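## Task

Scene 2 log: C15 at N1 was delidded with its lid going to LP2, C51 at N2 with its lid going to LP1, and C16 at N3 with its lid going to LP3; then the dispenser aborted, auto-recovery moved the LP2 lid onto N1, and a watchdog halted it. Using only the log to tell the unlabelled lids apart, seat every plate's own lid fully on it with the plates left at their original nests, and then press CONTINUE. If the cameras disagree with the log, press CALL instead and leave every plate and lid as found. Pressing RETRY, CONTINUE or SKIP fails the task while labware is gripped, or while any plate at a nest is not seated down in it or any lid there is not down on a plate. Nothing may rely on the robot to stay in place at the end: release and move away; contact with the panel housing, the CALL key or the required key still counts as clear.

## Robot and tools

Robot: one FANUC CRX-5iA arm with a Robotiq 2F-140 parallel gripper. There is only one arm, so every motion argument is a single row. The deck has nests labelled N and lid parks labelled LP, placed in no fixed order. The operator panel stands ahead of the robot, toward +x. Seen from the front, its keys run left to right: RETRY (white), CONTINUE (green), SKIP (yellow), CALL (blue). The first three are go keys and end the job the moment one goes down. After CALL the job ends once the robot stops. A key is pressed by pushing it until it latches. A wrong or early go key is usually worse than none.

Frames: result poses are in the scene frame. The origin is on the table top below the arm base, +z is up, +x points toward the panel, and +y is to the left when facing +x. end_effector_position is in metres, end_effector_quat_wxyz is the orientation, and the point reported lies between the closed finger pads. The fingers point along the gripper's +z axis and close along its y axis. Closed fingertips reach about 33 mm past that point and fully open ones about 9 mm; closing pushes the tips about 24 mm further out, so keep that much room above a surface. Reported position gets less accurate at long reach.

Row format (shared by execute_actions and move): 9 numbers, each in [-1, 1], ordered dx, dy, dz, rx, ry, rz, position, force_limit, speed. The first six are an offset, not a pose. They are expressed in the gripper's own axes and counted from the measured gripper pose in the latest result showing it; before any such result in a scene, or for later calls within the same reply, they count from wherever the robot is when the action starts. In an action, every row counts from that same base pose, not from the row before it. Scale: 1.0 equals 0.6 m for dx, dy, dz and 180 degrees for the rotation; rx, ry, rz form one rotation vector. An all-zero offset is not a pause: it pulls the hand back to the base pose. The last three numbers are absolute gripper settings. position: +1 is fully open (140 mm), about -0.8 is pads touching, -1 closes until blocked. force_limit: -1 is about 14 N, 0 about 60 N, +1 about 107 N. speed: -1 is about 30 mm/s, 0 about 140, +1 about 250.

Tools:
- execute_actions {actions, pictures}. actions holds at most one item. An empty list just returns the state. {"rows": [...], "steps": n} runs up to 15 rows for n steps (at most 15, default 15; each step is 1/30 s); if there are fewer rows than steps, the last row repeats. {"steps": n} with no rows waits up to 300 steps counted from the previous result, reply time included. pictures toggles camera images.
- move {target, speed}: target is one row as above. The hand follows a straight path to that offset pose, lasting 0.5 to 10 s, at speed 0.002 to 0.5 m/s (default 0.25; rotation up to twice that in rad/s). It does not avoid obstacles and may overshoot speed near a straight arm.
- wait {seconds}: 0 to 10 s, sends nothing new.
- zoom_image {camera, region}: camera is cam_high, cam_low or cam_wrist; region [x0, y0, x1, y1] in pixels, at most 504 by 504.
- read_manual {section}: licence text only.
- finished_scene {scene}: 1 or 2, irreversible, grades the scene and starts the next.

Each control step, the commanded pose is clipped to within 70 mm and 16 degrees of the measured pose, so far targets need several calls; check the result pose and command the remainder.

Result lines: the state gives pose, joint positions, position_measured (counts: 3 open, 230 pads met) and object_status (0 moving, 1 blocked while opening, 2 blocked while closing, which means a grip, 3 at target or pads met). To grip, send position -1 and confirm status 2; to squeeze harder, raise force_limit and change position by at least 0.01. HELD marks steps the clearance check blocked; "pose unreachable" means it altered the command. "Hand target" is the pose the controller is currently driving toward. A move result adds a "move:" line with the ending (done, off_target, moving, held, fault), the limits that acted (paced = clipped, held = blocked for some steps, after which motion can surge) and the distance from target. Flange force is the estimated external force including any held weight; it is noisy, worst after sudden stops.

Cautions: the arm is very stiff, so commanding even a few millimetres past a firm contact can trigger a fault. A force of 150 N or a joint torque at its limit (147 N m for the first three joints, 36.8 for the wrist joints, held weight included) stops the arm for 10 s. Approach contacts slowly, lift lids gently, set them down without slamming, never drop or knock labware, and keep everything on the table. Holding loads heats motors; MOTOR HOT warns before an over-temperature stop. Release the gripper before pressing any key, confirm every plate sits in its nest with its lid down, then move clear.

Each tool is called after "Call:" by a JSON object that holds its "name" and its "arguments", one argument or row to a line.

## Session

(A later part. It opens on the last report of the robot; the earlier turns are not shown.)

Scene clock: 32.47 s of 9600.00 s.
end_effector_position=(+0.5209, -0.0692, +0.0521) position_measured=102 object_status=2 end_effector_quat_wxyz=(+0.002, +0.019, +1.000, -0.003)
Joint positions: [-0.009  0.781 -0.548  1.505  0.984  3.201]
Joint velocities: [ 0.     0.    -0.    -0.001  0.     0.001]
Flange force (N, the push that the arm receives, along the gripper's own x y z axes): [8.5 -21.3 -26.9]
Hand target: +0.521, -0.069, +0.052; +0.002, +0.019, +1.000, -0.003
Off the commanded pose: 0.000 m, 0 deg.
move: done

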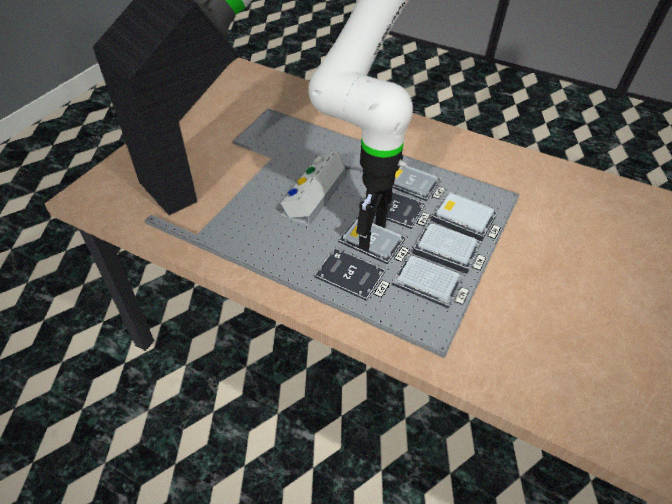

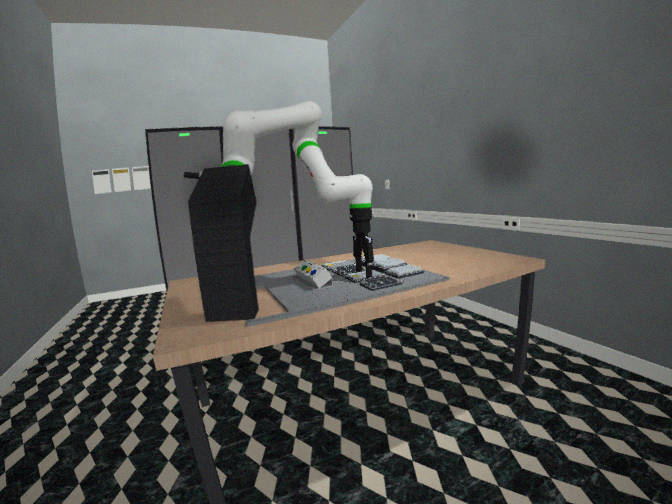

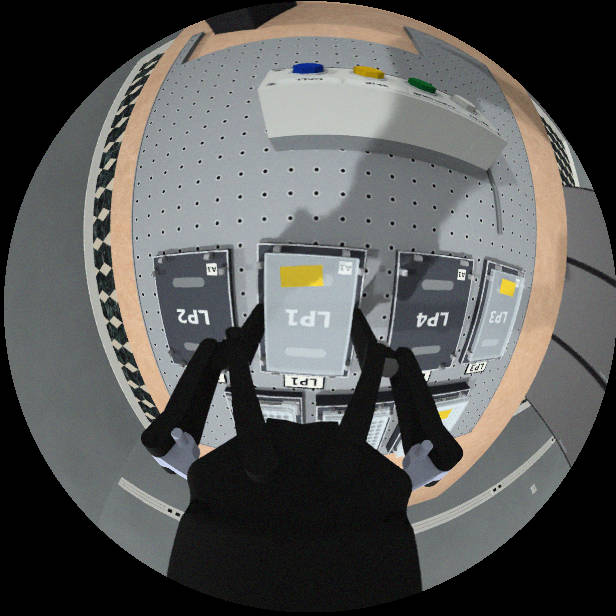

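Call:
{"name": "move", "arguments": {
  "target": [0,-0.001,-0.001,0,0,0,-1,-0.7,-1],
  "speed": 0.005
}}

Call:
{"name": "move", "arguments": {
  "target": [0,0,-0.065,0,0,0,-1,-0.7,-1],
  "speed": 0.05
}}

Call:
{"name": "move", "arguments": {
  "target": [-0.3,-0.075,0,0,0,0,-1,-0.7,-1],
  "speed": 0.15
}}

Call:
{"name": "zoom_image", "arguments": {
  "camera": "cam_wrist",
  "region": [210, 210, 410, 410]
}}

Call:
{"name": "zoom_image", "arguments": {
  "camera": "cam_high",
  "region": [380, 220, 490, 320]
}}

Scene clock: 35.53 s of 9600.00 s.
end_effector_position=(+0.5209, -0.0697, +0.0526) position_measured=102 object_status=2 end_effector_quat_wxyz=(+0.002, +0.019, +1.000, -0.003)
Joint positions: [-0.011  0.781 -0.548  1.507  0.985  3.202]
Joint velocities: [-0.001  0.     0.     0.     0.001 -0.001]
Flange force (N, the push that the arm receives, along the gripper's own x y z axes): [3.2 -13.1 0.4]
Hand target: +0.521, -0.070, +0.053; +0.002, +0.019, +1.000, -0.003
Off the commanded pose: 0.000 m, 0 deg.
move: done

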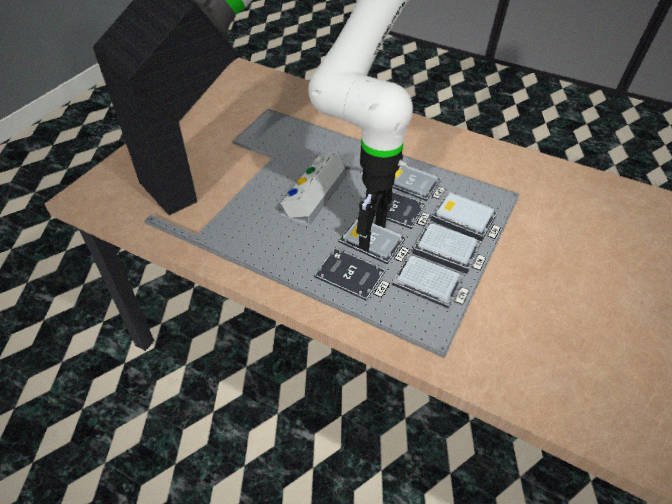

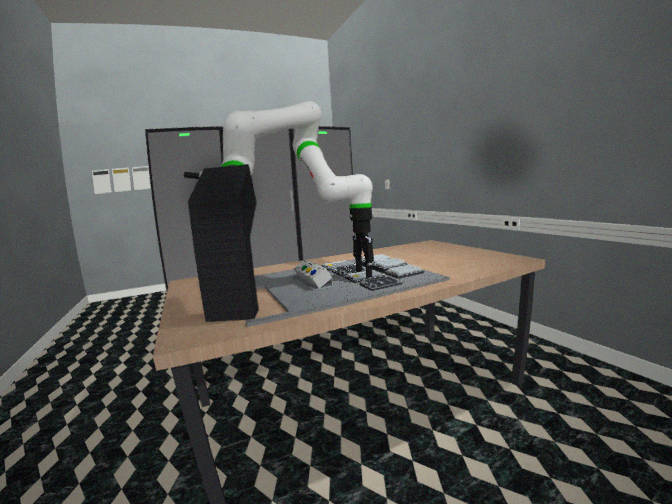

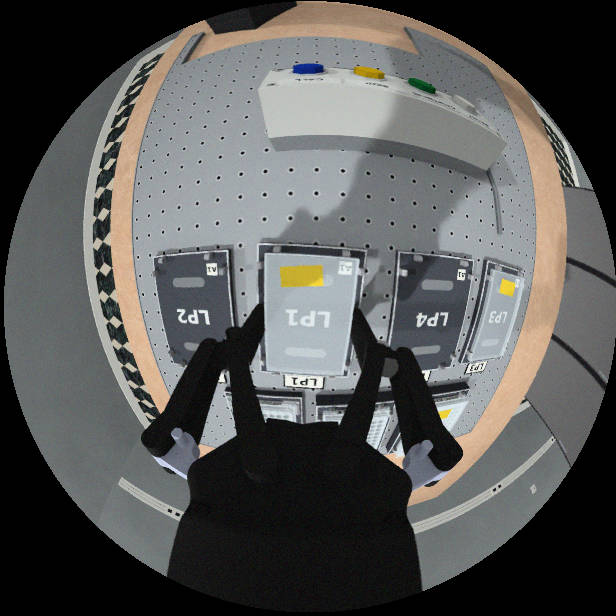

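Scene clock: 36.60 s of 9600.00 s.
end_effector_position=(+0.5207, -0.0697, +0.0916) position_measured=102 object_status=2 end_effector_quat_wxyz=(+0.002, +0.019, +1.000, -0.003)
Joint positions: [-0.101  0.73  -0.574  1.61   1.007  3.171]
Joint velocities: [ 0.    -0.001  0.    -0.     0.    -0.   ]
Flange force (N, the push that the arm receives, along the gripper's own x y z axes): [3.4 -1.8 -3.3]
Hand target: +0.521, -0.070, +0.092; +0.002, +0.019, +1.000, -0.003
Off the commanded pose: 0.000 m, 0 deg.
move: done

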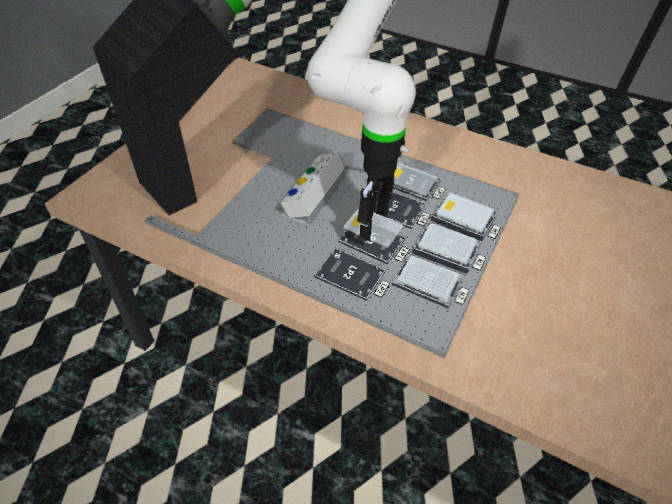

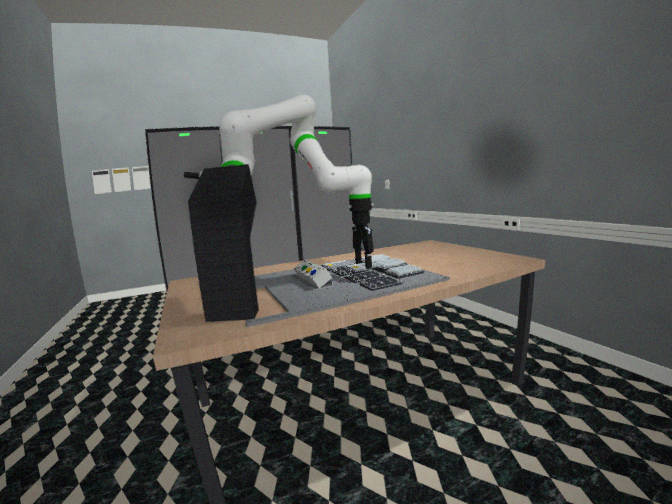

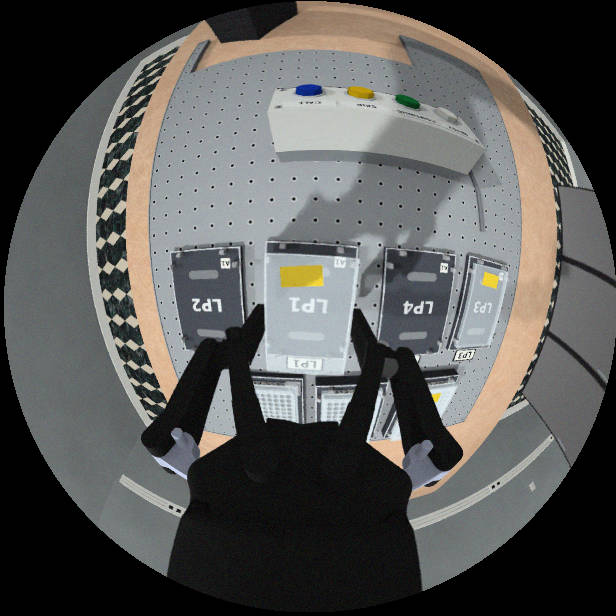

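Scene clock: 38.23 s of 9600.00 s.
end_effector_position=(+0.6994, -0.1208, +0.0924) position_measured=102 object_status=2 end_effector_quat_wxyz=(+0.003, +0.019, +1.000, -0.003)
Joint positions: [-0.167  1.003  0.047  1.866  1.094  2.782]
Joint velocities: [ 0.    -0.     0.001  0.001  0.001  0.002]
Flange force (N, the push that the arm receives, along the gripper's own x y z axes): [5.9 0.4 -3.5]
Hand target: +0.699, -0.121, +0.092; +0.003, +0.019, +1.000, -0.003
Off the commanded pose: 0.001 m, 0 deg.
move: done

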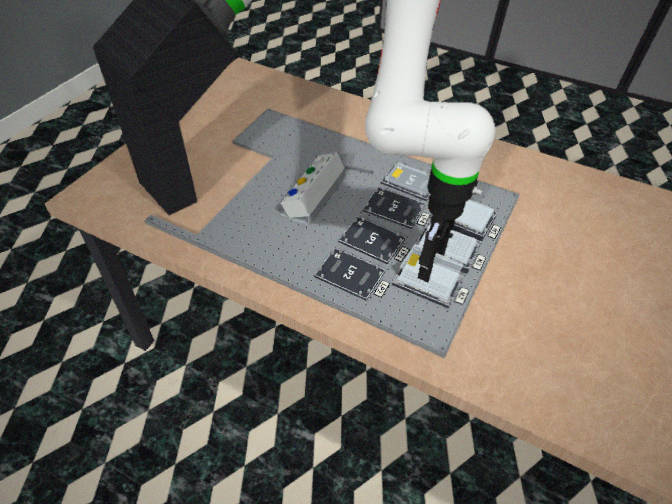

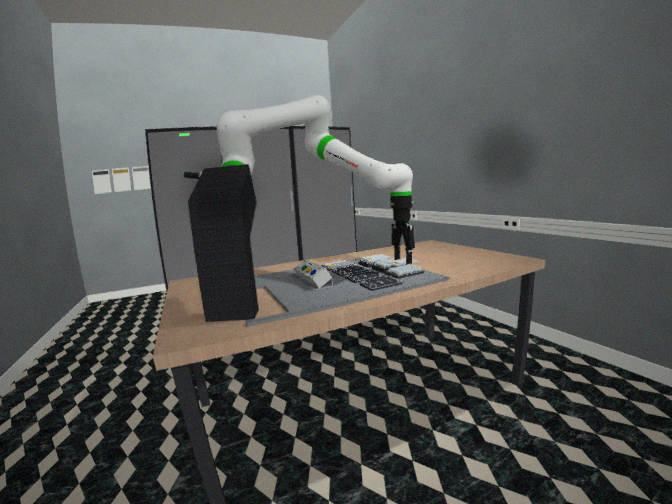

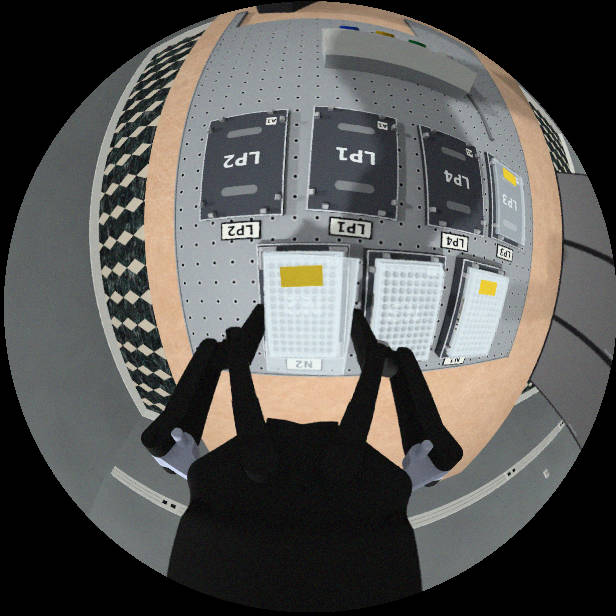

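Region (210, 210, 410, 410) of cam_wrist's 616x616 image, scaled by 2.520, with more detail than that image has.

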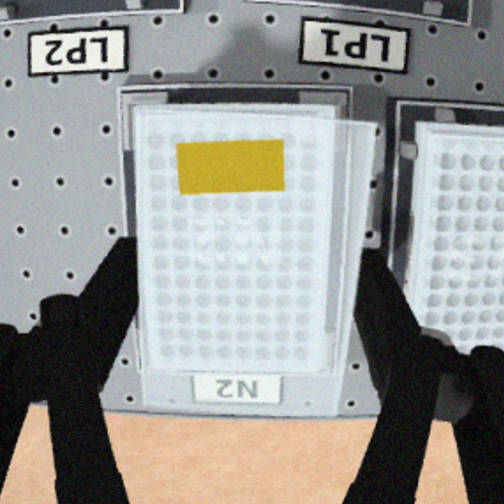

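Region (380, 220, 490, 320) of cam_high's 672x504 image, scaled by 4.582, with more detail than that image has; it fills the top 458 rows of this view, and the rest is white.

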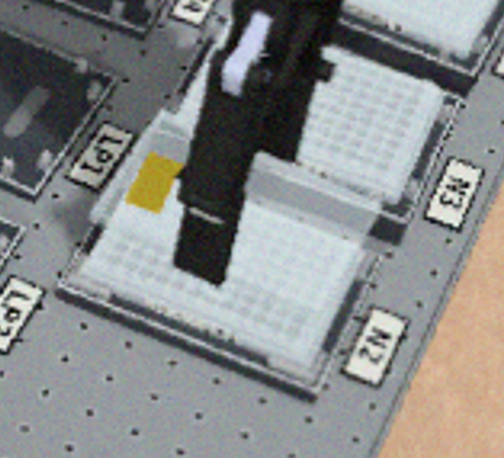

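Call:
{"name": "move", "arguments": {
  "target": [0,-0.011,0.021,0,0,-0.019,-1,-0.7,-1],
  "speed": 0.03
}}

Call:
{"name": "zoom_image", "arguments": {
  "camera": "cam_wrist",
  "region": [230, 230, 390, 390]
}}

Call:
{"name": "zoom_image", "arguments": {
  "camera": "cam_high",
  "region": [380, 220, 490, 320]
}}

Scene clock: 42.00 s of 9600.00 s.
end_effector_position=(+0.6992, -0.1274, +0.0799) position_measured=102 object_status=2 end_effector_quat_wxyz=(+0.003, -0.011, +1.000, -0.003)
Joint positions: [-0.154  1.028  0.062  1.851  1.084  2.849]
Joint velocities: [-0.    -0.     0.    -0.001  0.001  0.001]
Flange force (N, the push that the arm receives, along the gripper's own x y z axes): [0.9 -1.2 -3.1]
Hand target: +0.699, -0.127, +0.080; +0.003, -0.011, +1.000, -0.003
Off the commanded pose: 0.000 m, 0 deg.
move: done

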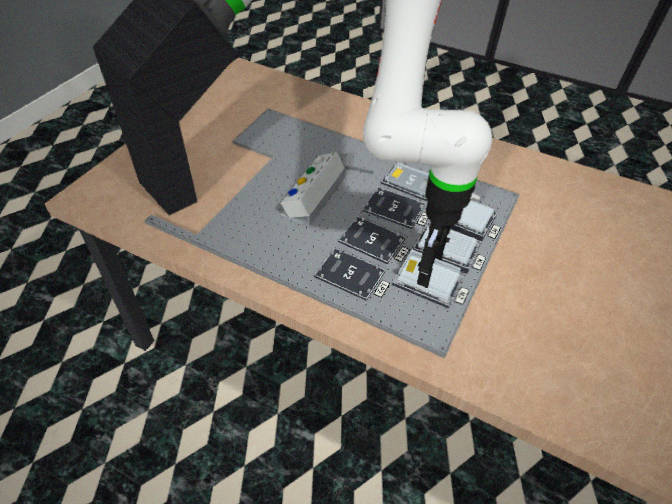

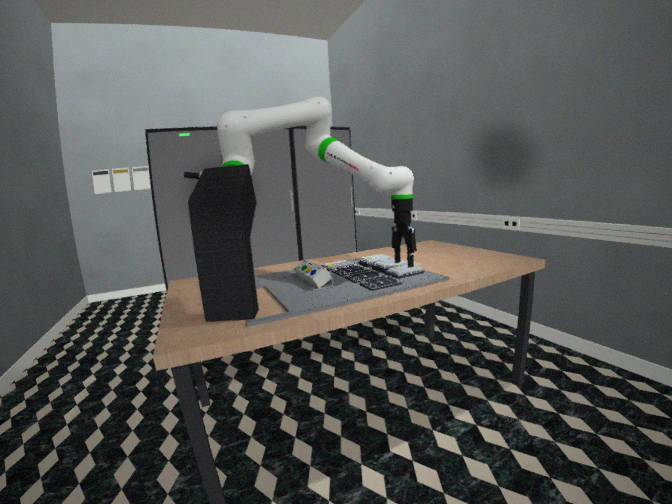

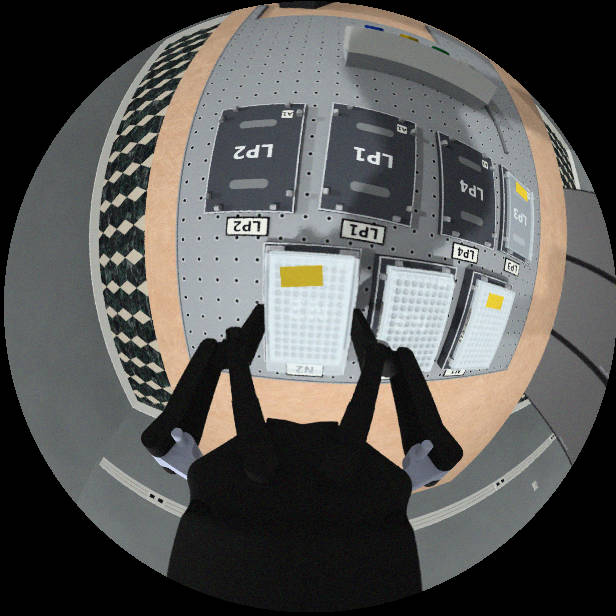

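Region (230, 230, 390, 390) of cam_wrist's 616x616 image, scaled by 3.150, with more detail than that image has.

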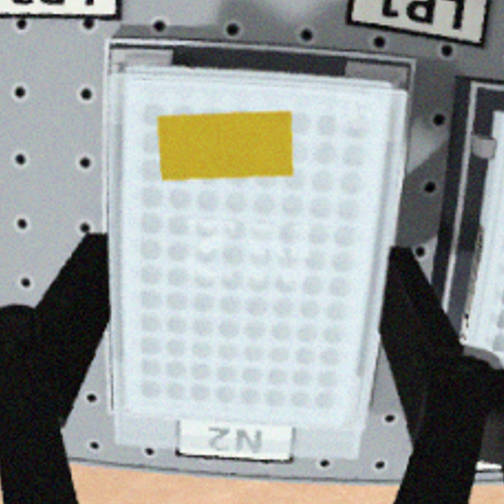

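Region (380, 220, 490, 320) of cam_high's 672x504 image, scaled by 4.582, with more detail than that image has; it fills the top 458 rows of this view, and the rest is white.

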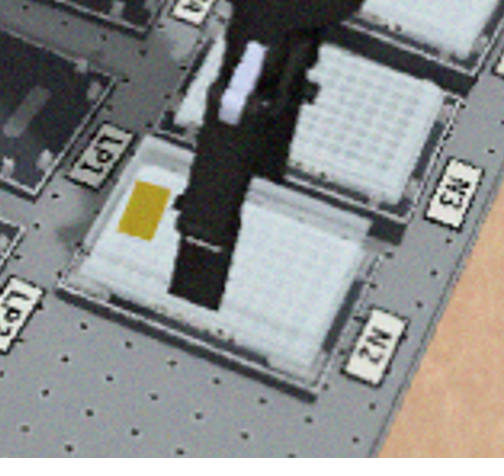

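Call:
{"name": "move", "arguments": {
  "target": [0.0035,-0.001,0.005,0,0,0,-1,-0.7,-1],
  "speed": 0.01
}}

Call:
{"name": "zoom_image", "arguments": {
  "camera": "cam_wrist",
  "region": [250, 235, 370, 290]
}}

Call:
{"name": "zoom_image", "arguments": {
  "camera": "cam_wrist",
  "region": [250, 335, 370, 390]
}}

Scene clock: 44.87 s of 9600.00 s.
end_effector_position=(+0.6971, -0.1280, +0.0769) position_measured=102 object_status=2 end_effector_quat_wxyz=(+0.003, -0.011, +1.000, -0.003)
Joint positions: [-0.15   1.03   0.057  1.845  1.08   2.856]
Joint velocities: [ 0.     0.    -0.    -0.001  0.001  0.001]
Flange force (N, the push that the arm receives, along the gripper's own x y z axes): [2.8 -0.5 -4.5]
Hand target: +0.697, -0.128, +0.077; +0.003, -0.011, +1.000, -0.003
Off the commanded pose: 0.000 m, 0 deg.
move: done

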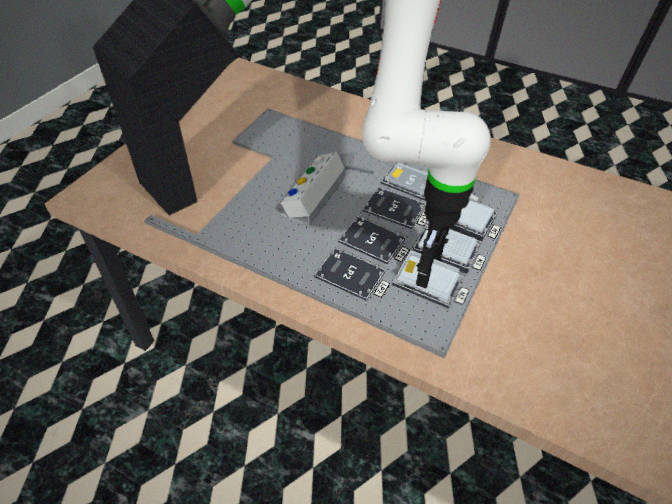

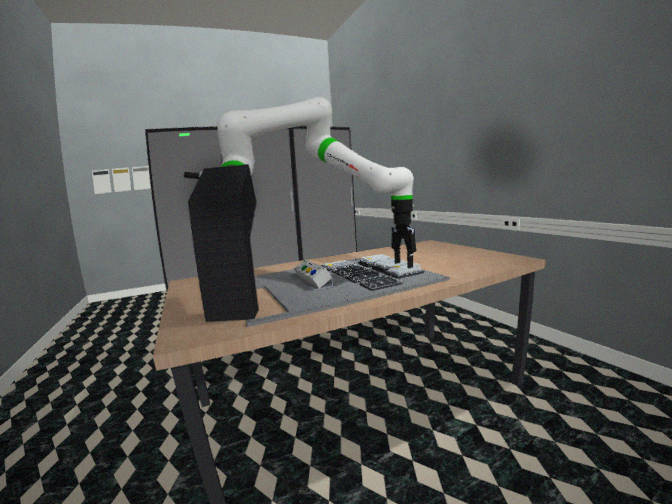

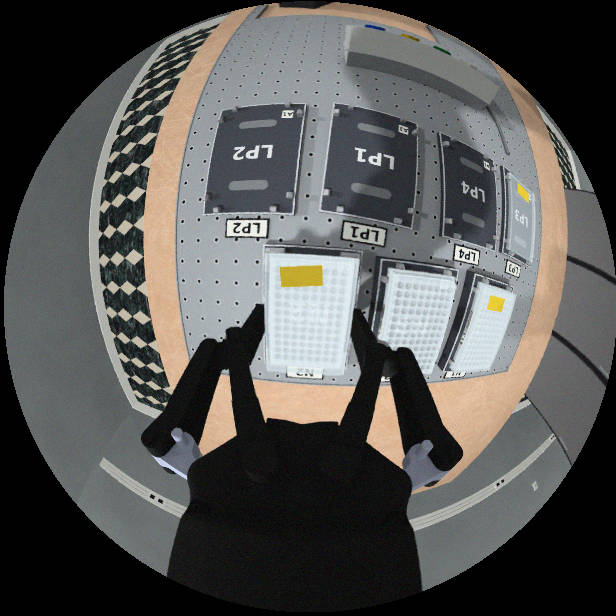

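Region (250, 235, 370, 290) of cam_wrist's 616x616 image, scaled by 4.200, with more detail than that image has; it fills the top 231 rows of this view, and the rest is white.

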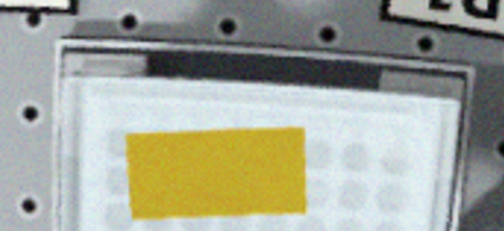

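Region (250, 335, 370, 390) of cam_wrist's 616x616 image, scaled by 4.200, with more detail than that image has; it fills the top 231 rows of this view, and the rest is white.

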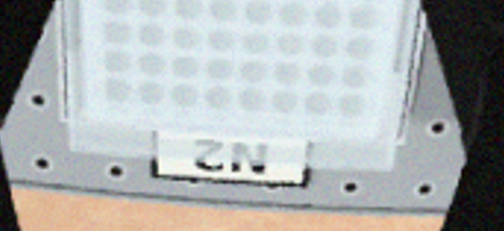

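Looks aligned; lower gradually.

Call:
{"name": "move", "arguments": {
  "target": [0,0,0.007,0,0,0,-1,-0.7,-1],
  "speed": 0.008
}}

Call:
{"name": "zoom_image", "arguments": {
  "camera": "cam_wrist",
  "region": [240, 240, 380, 390]
}}

Scene clock: 46.80 s of 9600.00 s.
end_effector_position=(+0.6972, -0.1280, +0.0727) position_measured=102 object_status=2 end_effector_quat_wxyz=(+0.003, -0.011, +1.000, -0.003)
Joint positions: [-0.144  1.034  0.06   1.839  1.077  2.857]
Joint velocities: [-0.001 -0.001  0.    -0.    -0.     0.001]
Flange force (N, the push that the arm receives, along the gripper's own x y z axes): [6.3 1.8 -4.1]
Hand target: +0.697, -0.128, +0.073; +0.003, -0.011, +1.000, -0.003
Off the commanded pose: 0.000 m, 0 deg.
move: done

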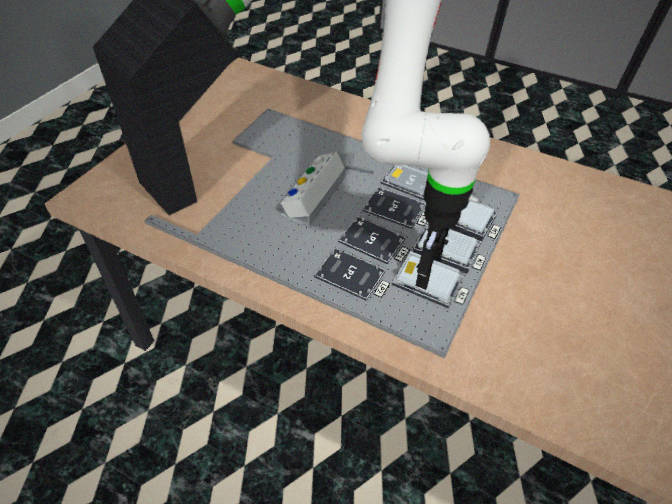

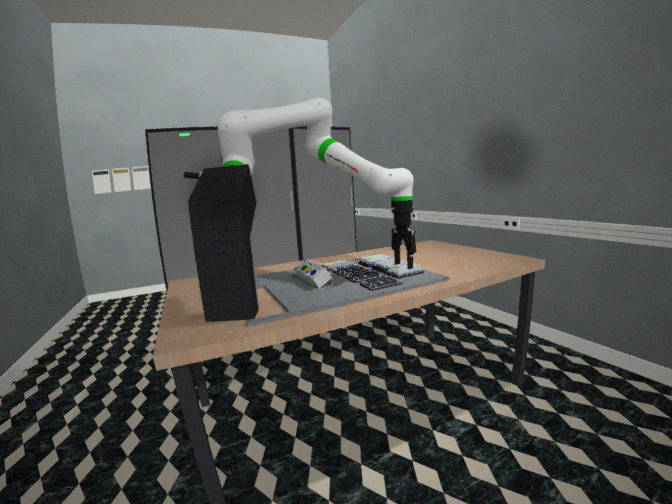

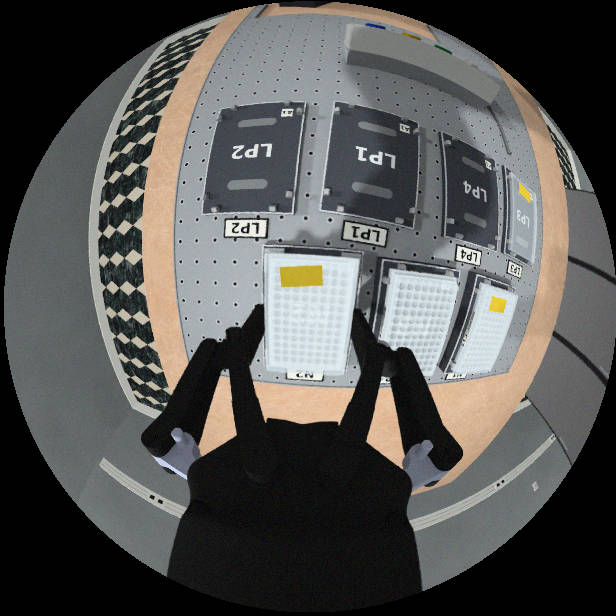

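Region (240, 240, 380, 390) of cam_wrist's 616x616 image, scaled by 3.360, with more detail than that image has; it fills the left 470 columns of this view, and the rest is white.

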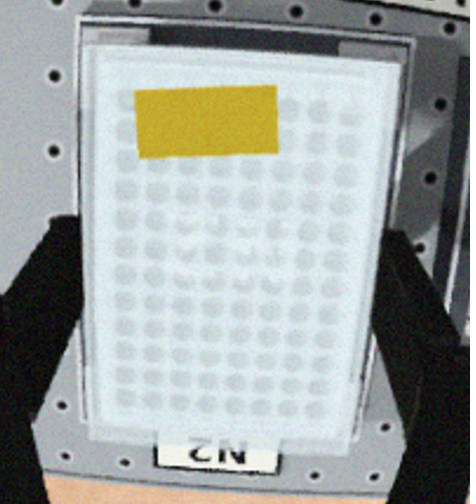

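Call:
{"name": "move", "arguments": {
  "target": [0,-0.0005,0.005,0,0,-0.0025,-1,-0.7,-1],
  "speed": 0.008
}}

Call:
{"name": "zoom_image", "arguments": {
  "camera": "cam_wrist",
  "region": [240, 240, 380, 390]
}}

Scene clock: 48.73 s of 9600.00 s.
end_effector_position=(+0.6972, -0.1284, +0.0697) position_measured=102 object_status=2 end_effector_quat_wxyz=(+0.003, -0.015, +1.000, -0.003)
Joint positions: [-0.14   1.038  0.062  1.835  1.074  2.866]
Joint velocities: [ 0.     0.002 -0.     0.001  0.001 -0.   ]
Flange force (N, the push that the arm receives, along the gripper's own x y z axes): [2.5 0.0 -4.6]
Hand target: +0.697, -0.128, +0.070; +0.003, -0.015, +1.000, -0.003
Off the commanded pose: 0.000 m, 0 deg.
move: done

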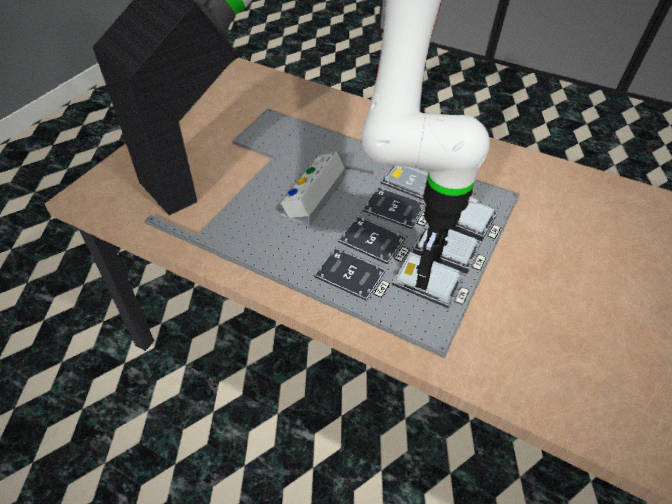

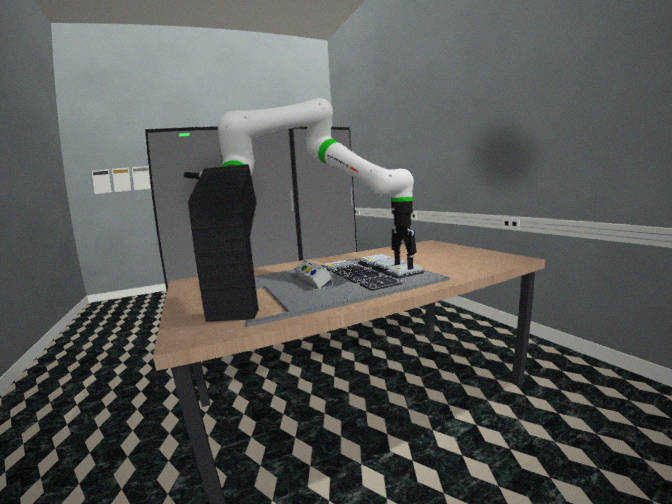

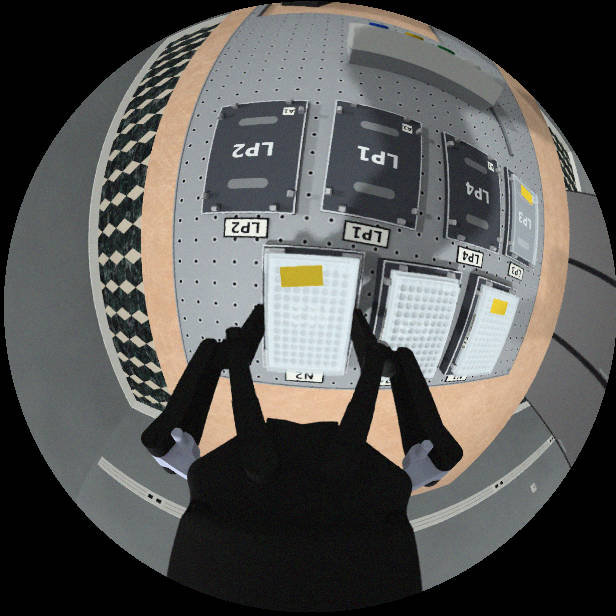

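Region (240, 240, 380, 390) of cam_wrist's 616x616 image, scaled by 3.360, with more detail than that image has; it fills the left 470 columns of this view, and the rest is white.

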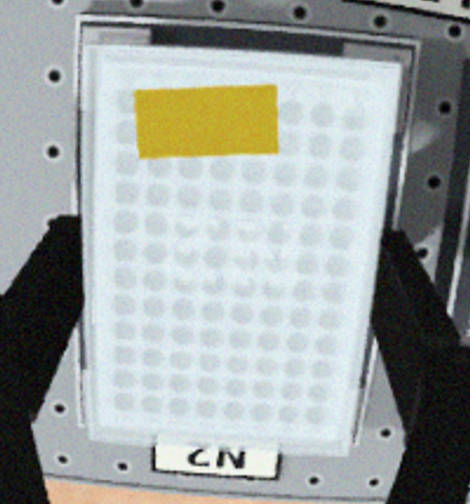

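Call:
{"name": "move", "arguments": {
  "target": [0,0,0.005,0,0,0,-1,-0.7,-1],
  "speed": 0.008
}}

Call:
{"name": "zoom_image", "arguments": {
  "camera": "cam_wrist",
  "region": [240, 240, 380, 390]
}}

Scene clock: 50.67 s of 9600.00 s.
end_effector_position=(+0.6972, -0.1284, +0.0667) position_measured=102 object_status=2 end_effector_quat_wxyz=(+0.003, -0.015, +1.000, -0.003)
Joint positions: [-0.136  1.041  0.064  1.831  1.071  2.867]
Joint velocities: [-0.     0.     0.    -0.001  0.002  0.001]
Flange force (N, the push that the arm receives, along the gripper's own x y z axes): [4.7 0.2 -7.8]
Hand target: +0.697, -0.128, +0.067; +0.003, -0.015, +1.000, -0.003
Off the commanded pose: 0.000 m, 0 deg.
move: done

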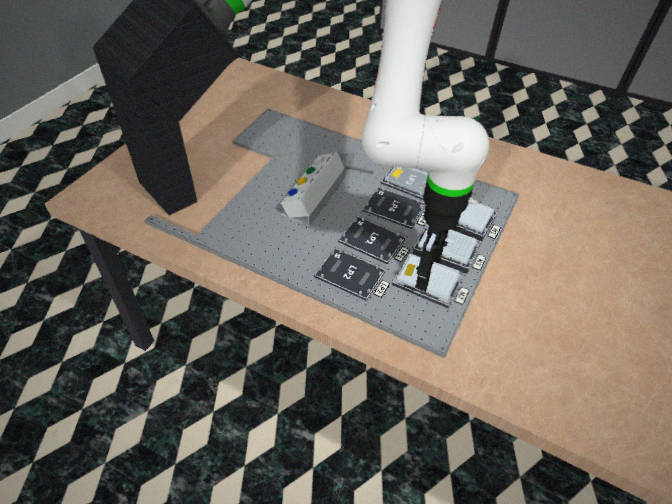

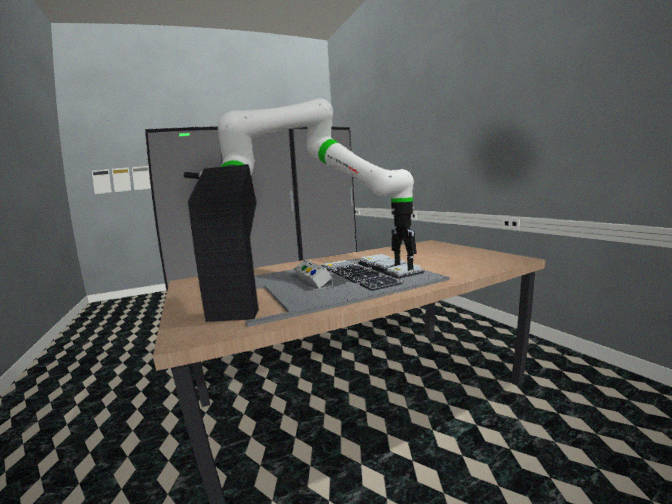

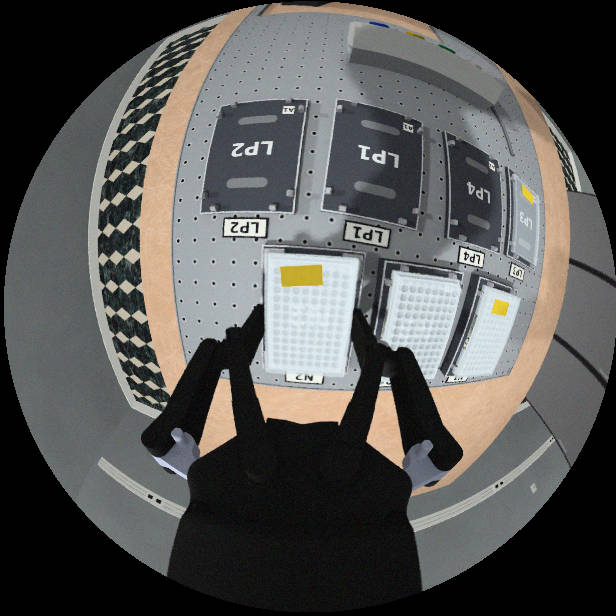

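Region (240, 240, 380, 390) of cam_wrist's 616x616 image, scaled by 3.360, with more detail than that image has; it fills the left 470 columns of this view, and the rest is white.

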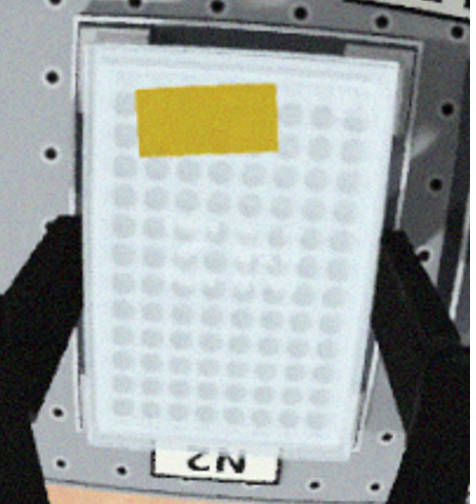

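Call:
{"name": "move", "arguments": {
  "target": [-0.0025,0,-0.001,0,0,0,-1,-0.7,-1],
  "speed": 0.005
}}

Call:
{"name": "move", "arguments": {
  "target": [0,0,0.005,0,0,0,-1,-0.7,-1],
  "speed": 0.006
}}

Call:
{"name": "zoom_image", "arguments": {
  "camera": "cam_wrist",
  "region": [240, 240, 380, 390]
}}

Call:
{"name": "zoom_image", "arguments": {
  "camera": "cam_high",
  "region": [385, 245, 475, 315]
}}

Scene clock: 54.60 s of 9600.00 s.
end_effector_position=(+0.6987, -0.1283, +0.0673) position_measured=102 object_status=2 end_effector_quat_wxyz=(+0.003, -0.015, +1.000, -0.003)
Joint positions: [-0.136  1.042  0.069  1.834  1.073  2.863]
Joint velocities: [-0.    -0.001  0.     0.002 -0.001 -0.001]
Flange force (N, the push that the arm receives, along the gripper's own x y z axes): [1.4 -0.9 -3.0]
Hand target: +0.699, -0.128, +0.067; +0.003, -0.015, +1.000, -0.003
Off the commanded pose: 0.000 m, 0 deg.
After step 90, 0.23 s passed at rest.
move: done

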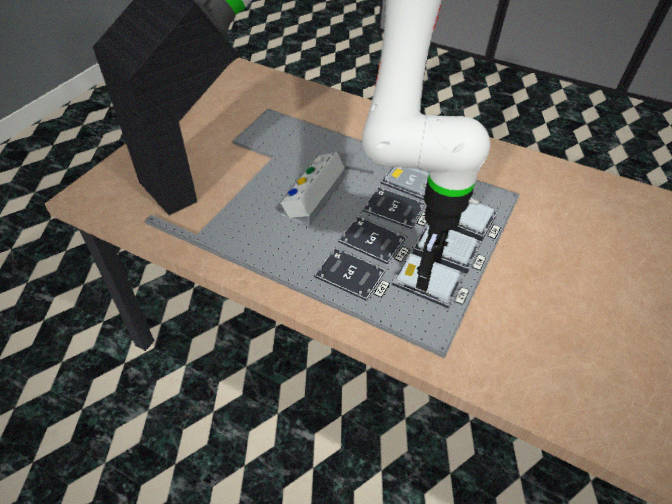

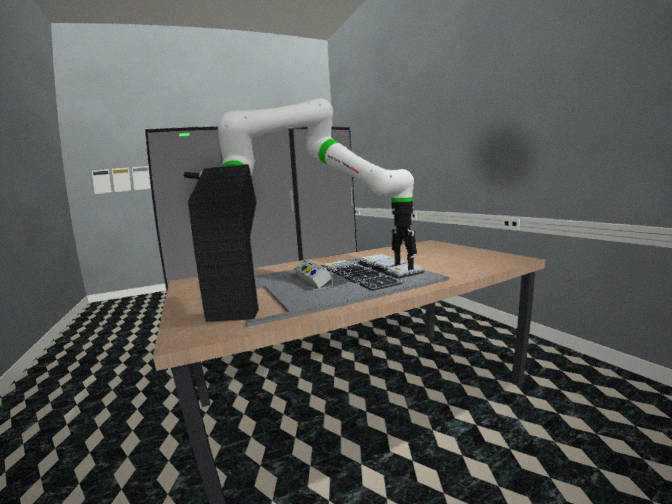

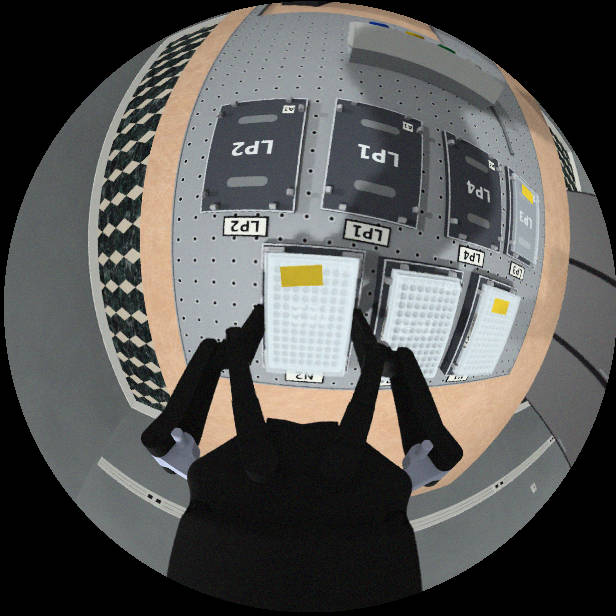

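Scene clock: 55.33 s of 9600.00 s.
end_effector_position=(+0.6987, -0.1283, +0.0643) position_measured=102 object_status=2 end_effector_quat_wxyz=(+0.003, -0.015, +1.000, -0.003)
Joint positions: [-0.132  1.046  0.071  1.83   1.07   2.863]
Joint velocities: [ 0.001 -0.001 -0.    -0.     0.001  0.001]
Flange force (N, the push that the arm receives, along the gripper's own x y z axes): [2.5 2.2 -16.5]
Hand target: +0.699, -0.128, +0.064; +0.003, -0.015, +1.000, -0.003
Off the commanded pose: 0.000 m, 0 deg.
move: done

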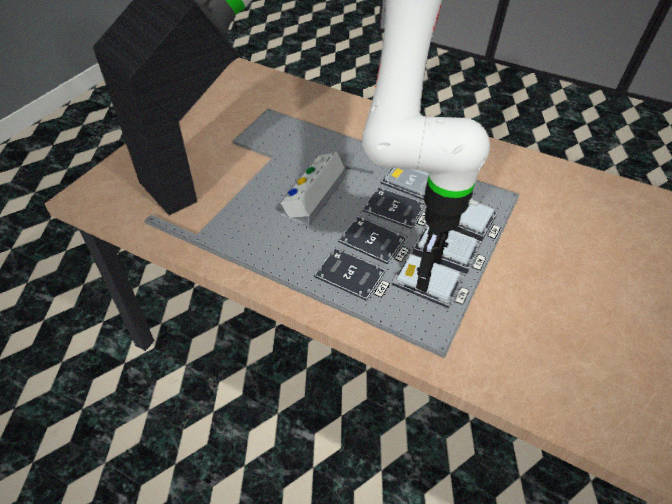

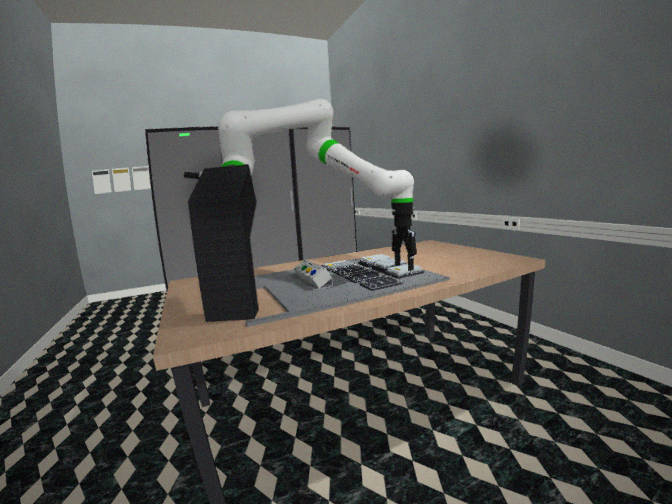

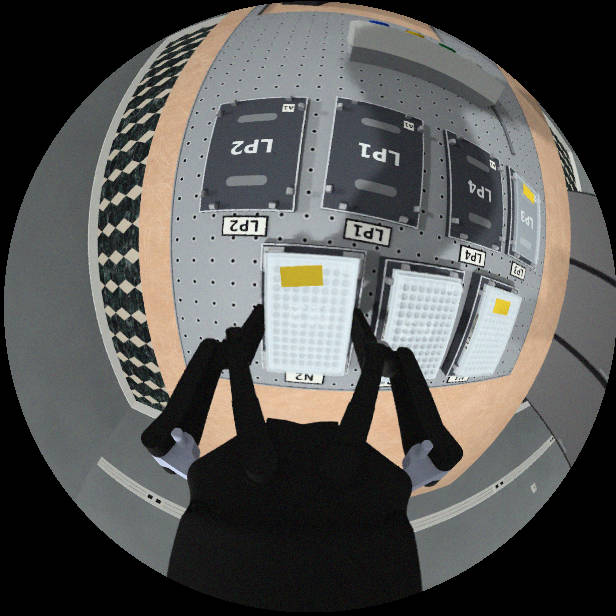

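Region (240, 240, 380, 390) of cam_wrist's 616x616 image, scaled by 3.360, with more detail than that image has; it fills the left 470 columns of this view, and the rest is white.

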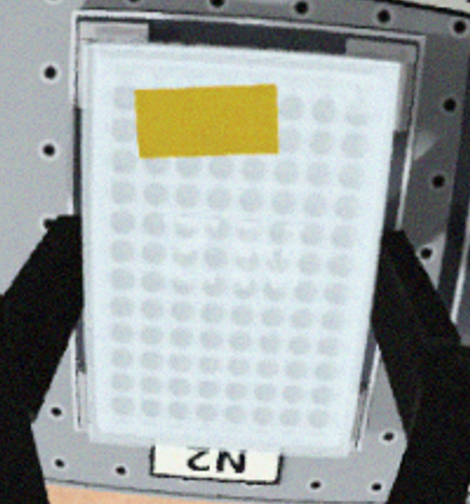

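Region (385, 245, 475, 315) of cam_high's 672x504 image, scaled by 5.600, with more detail than that image has.

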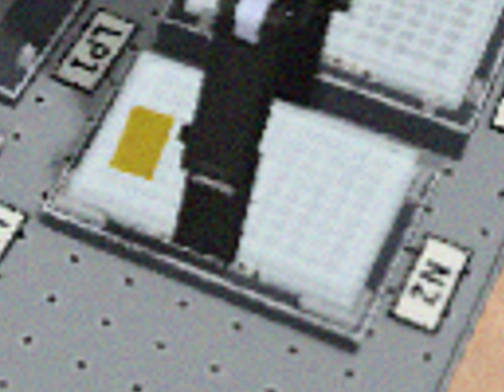

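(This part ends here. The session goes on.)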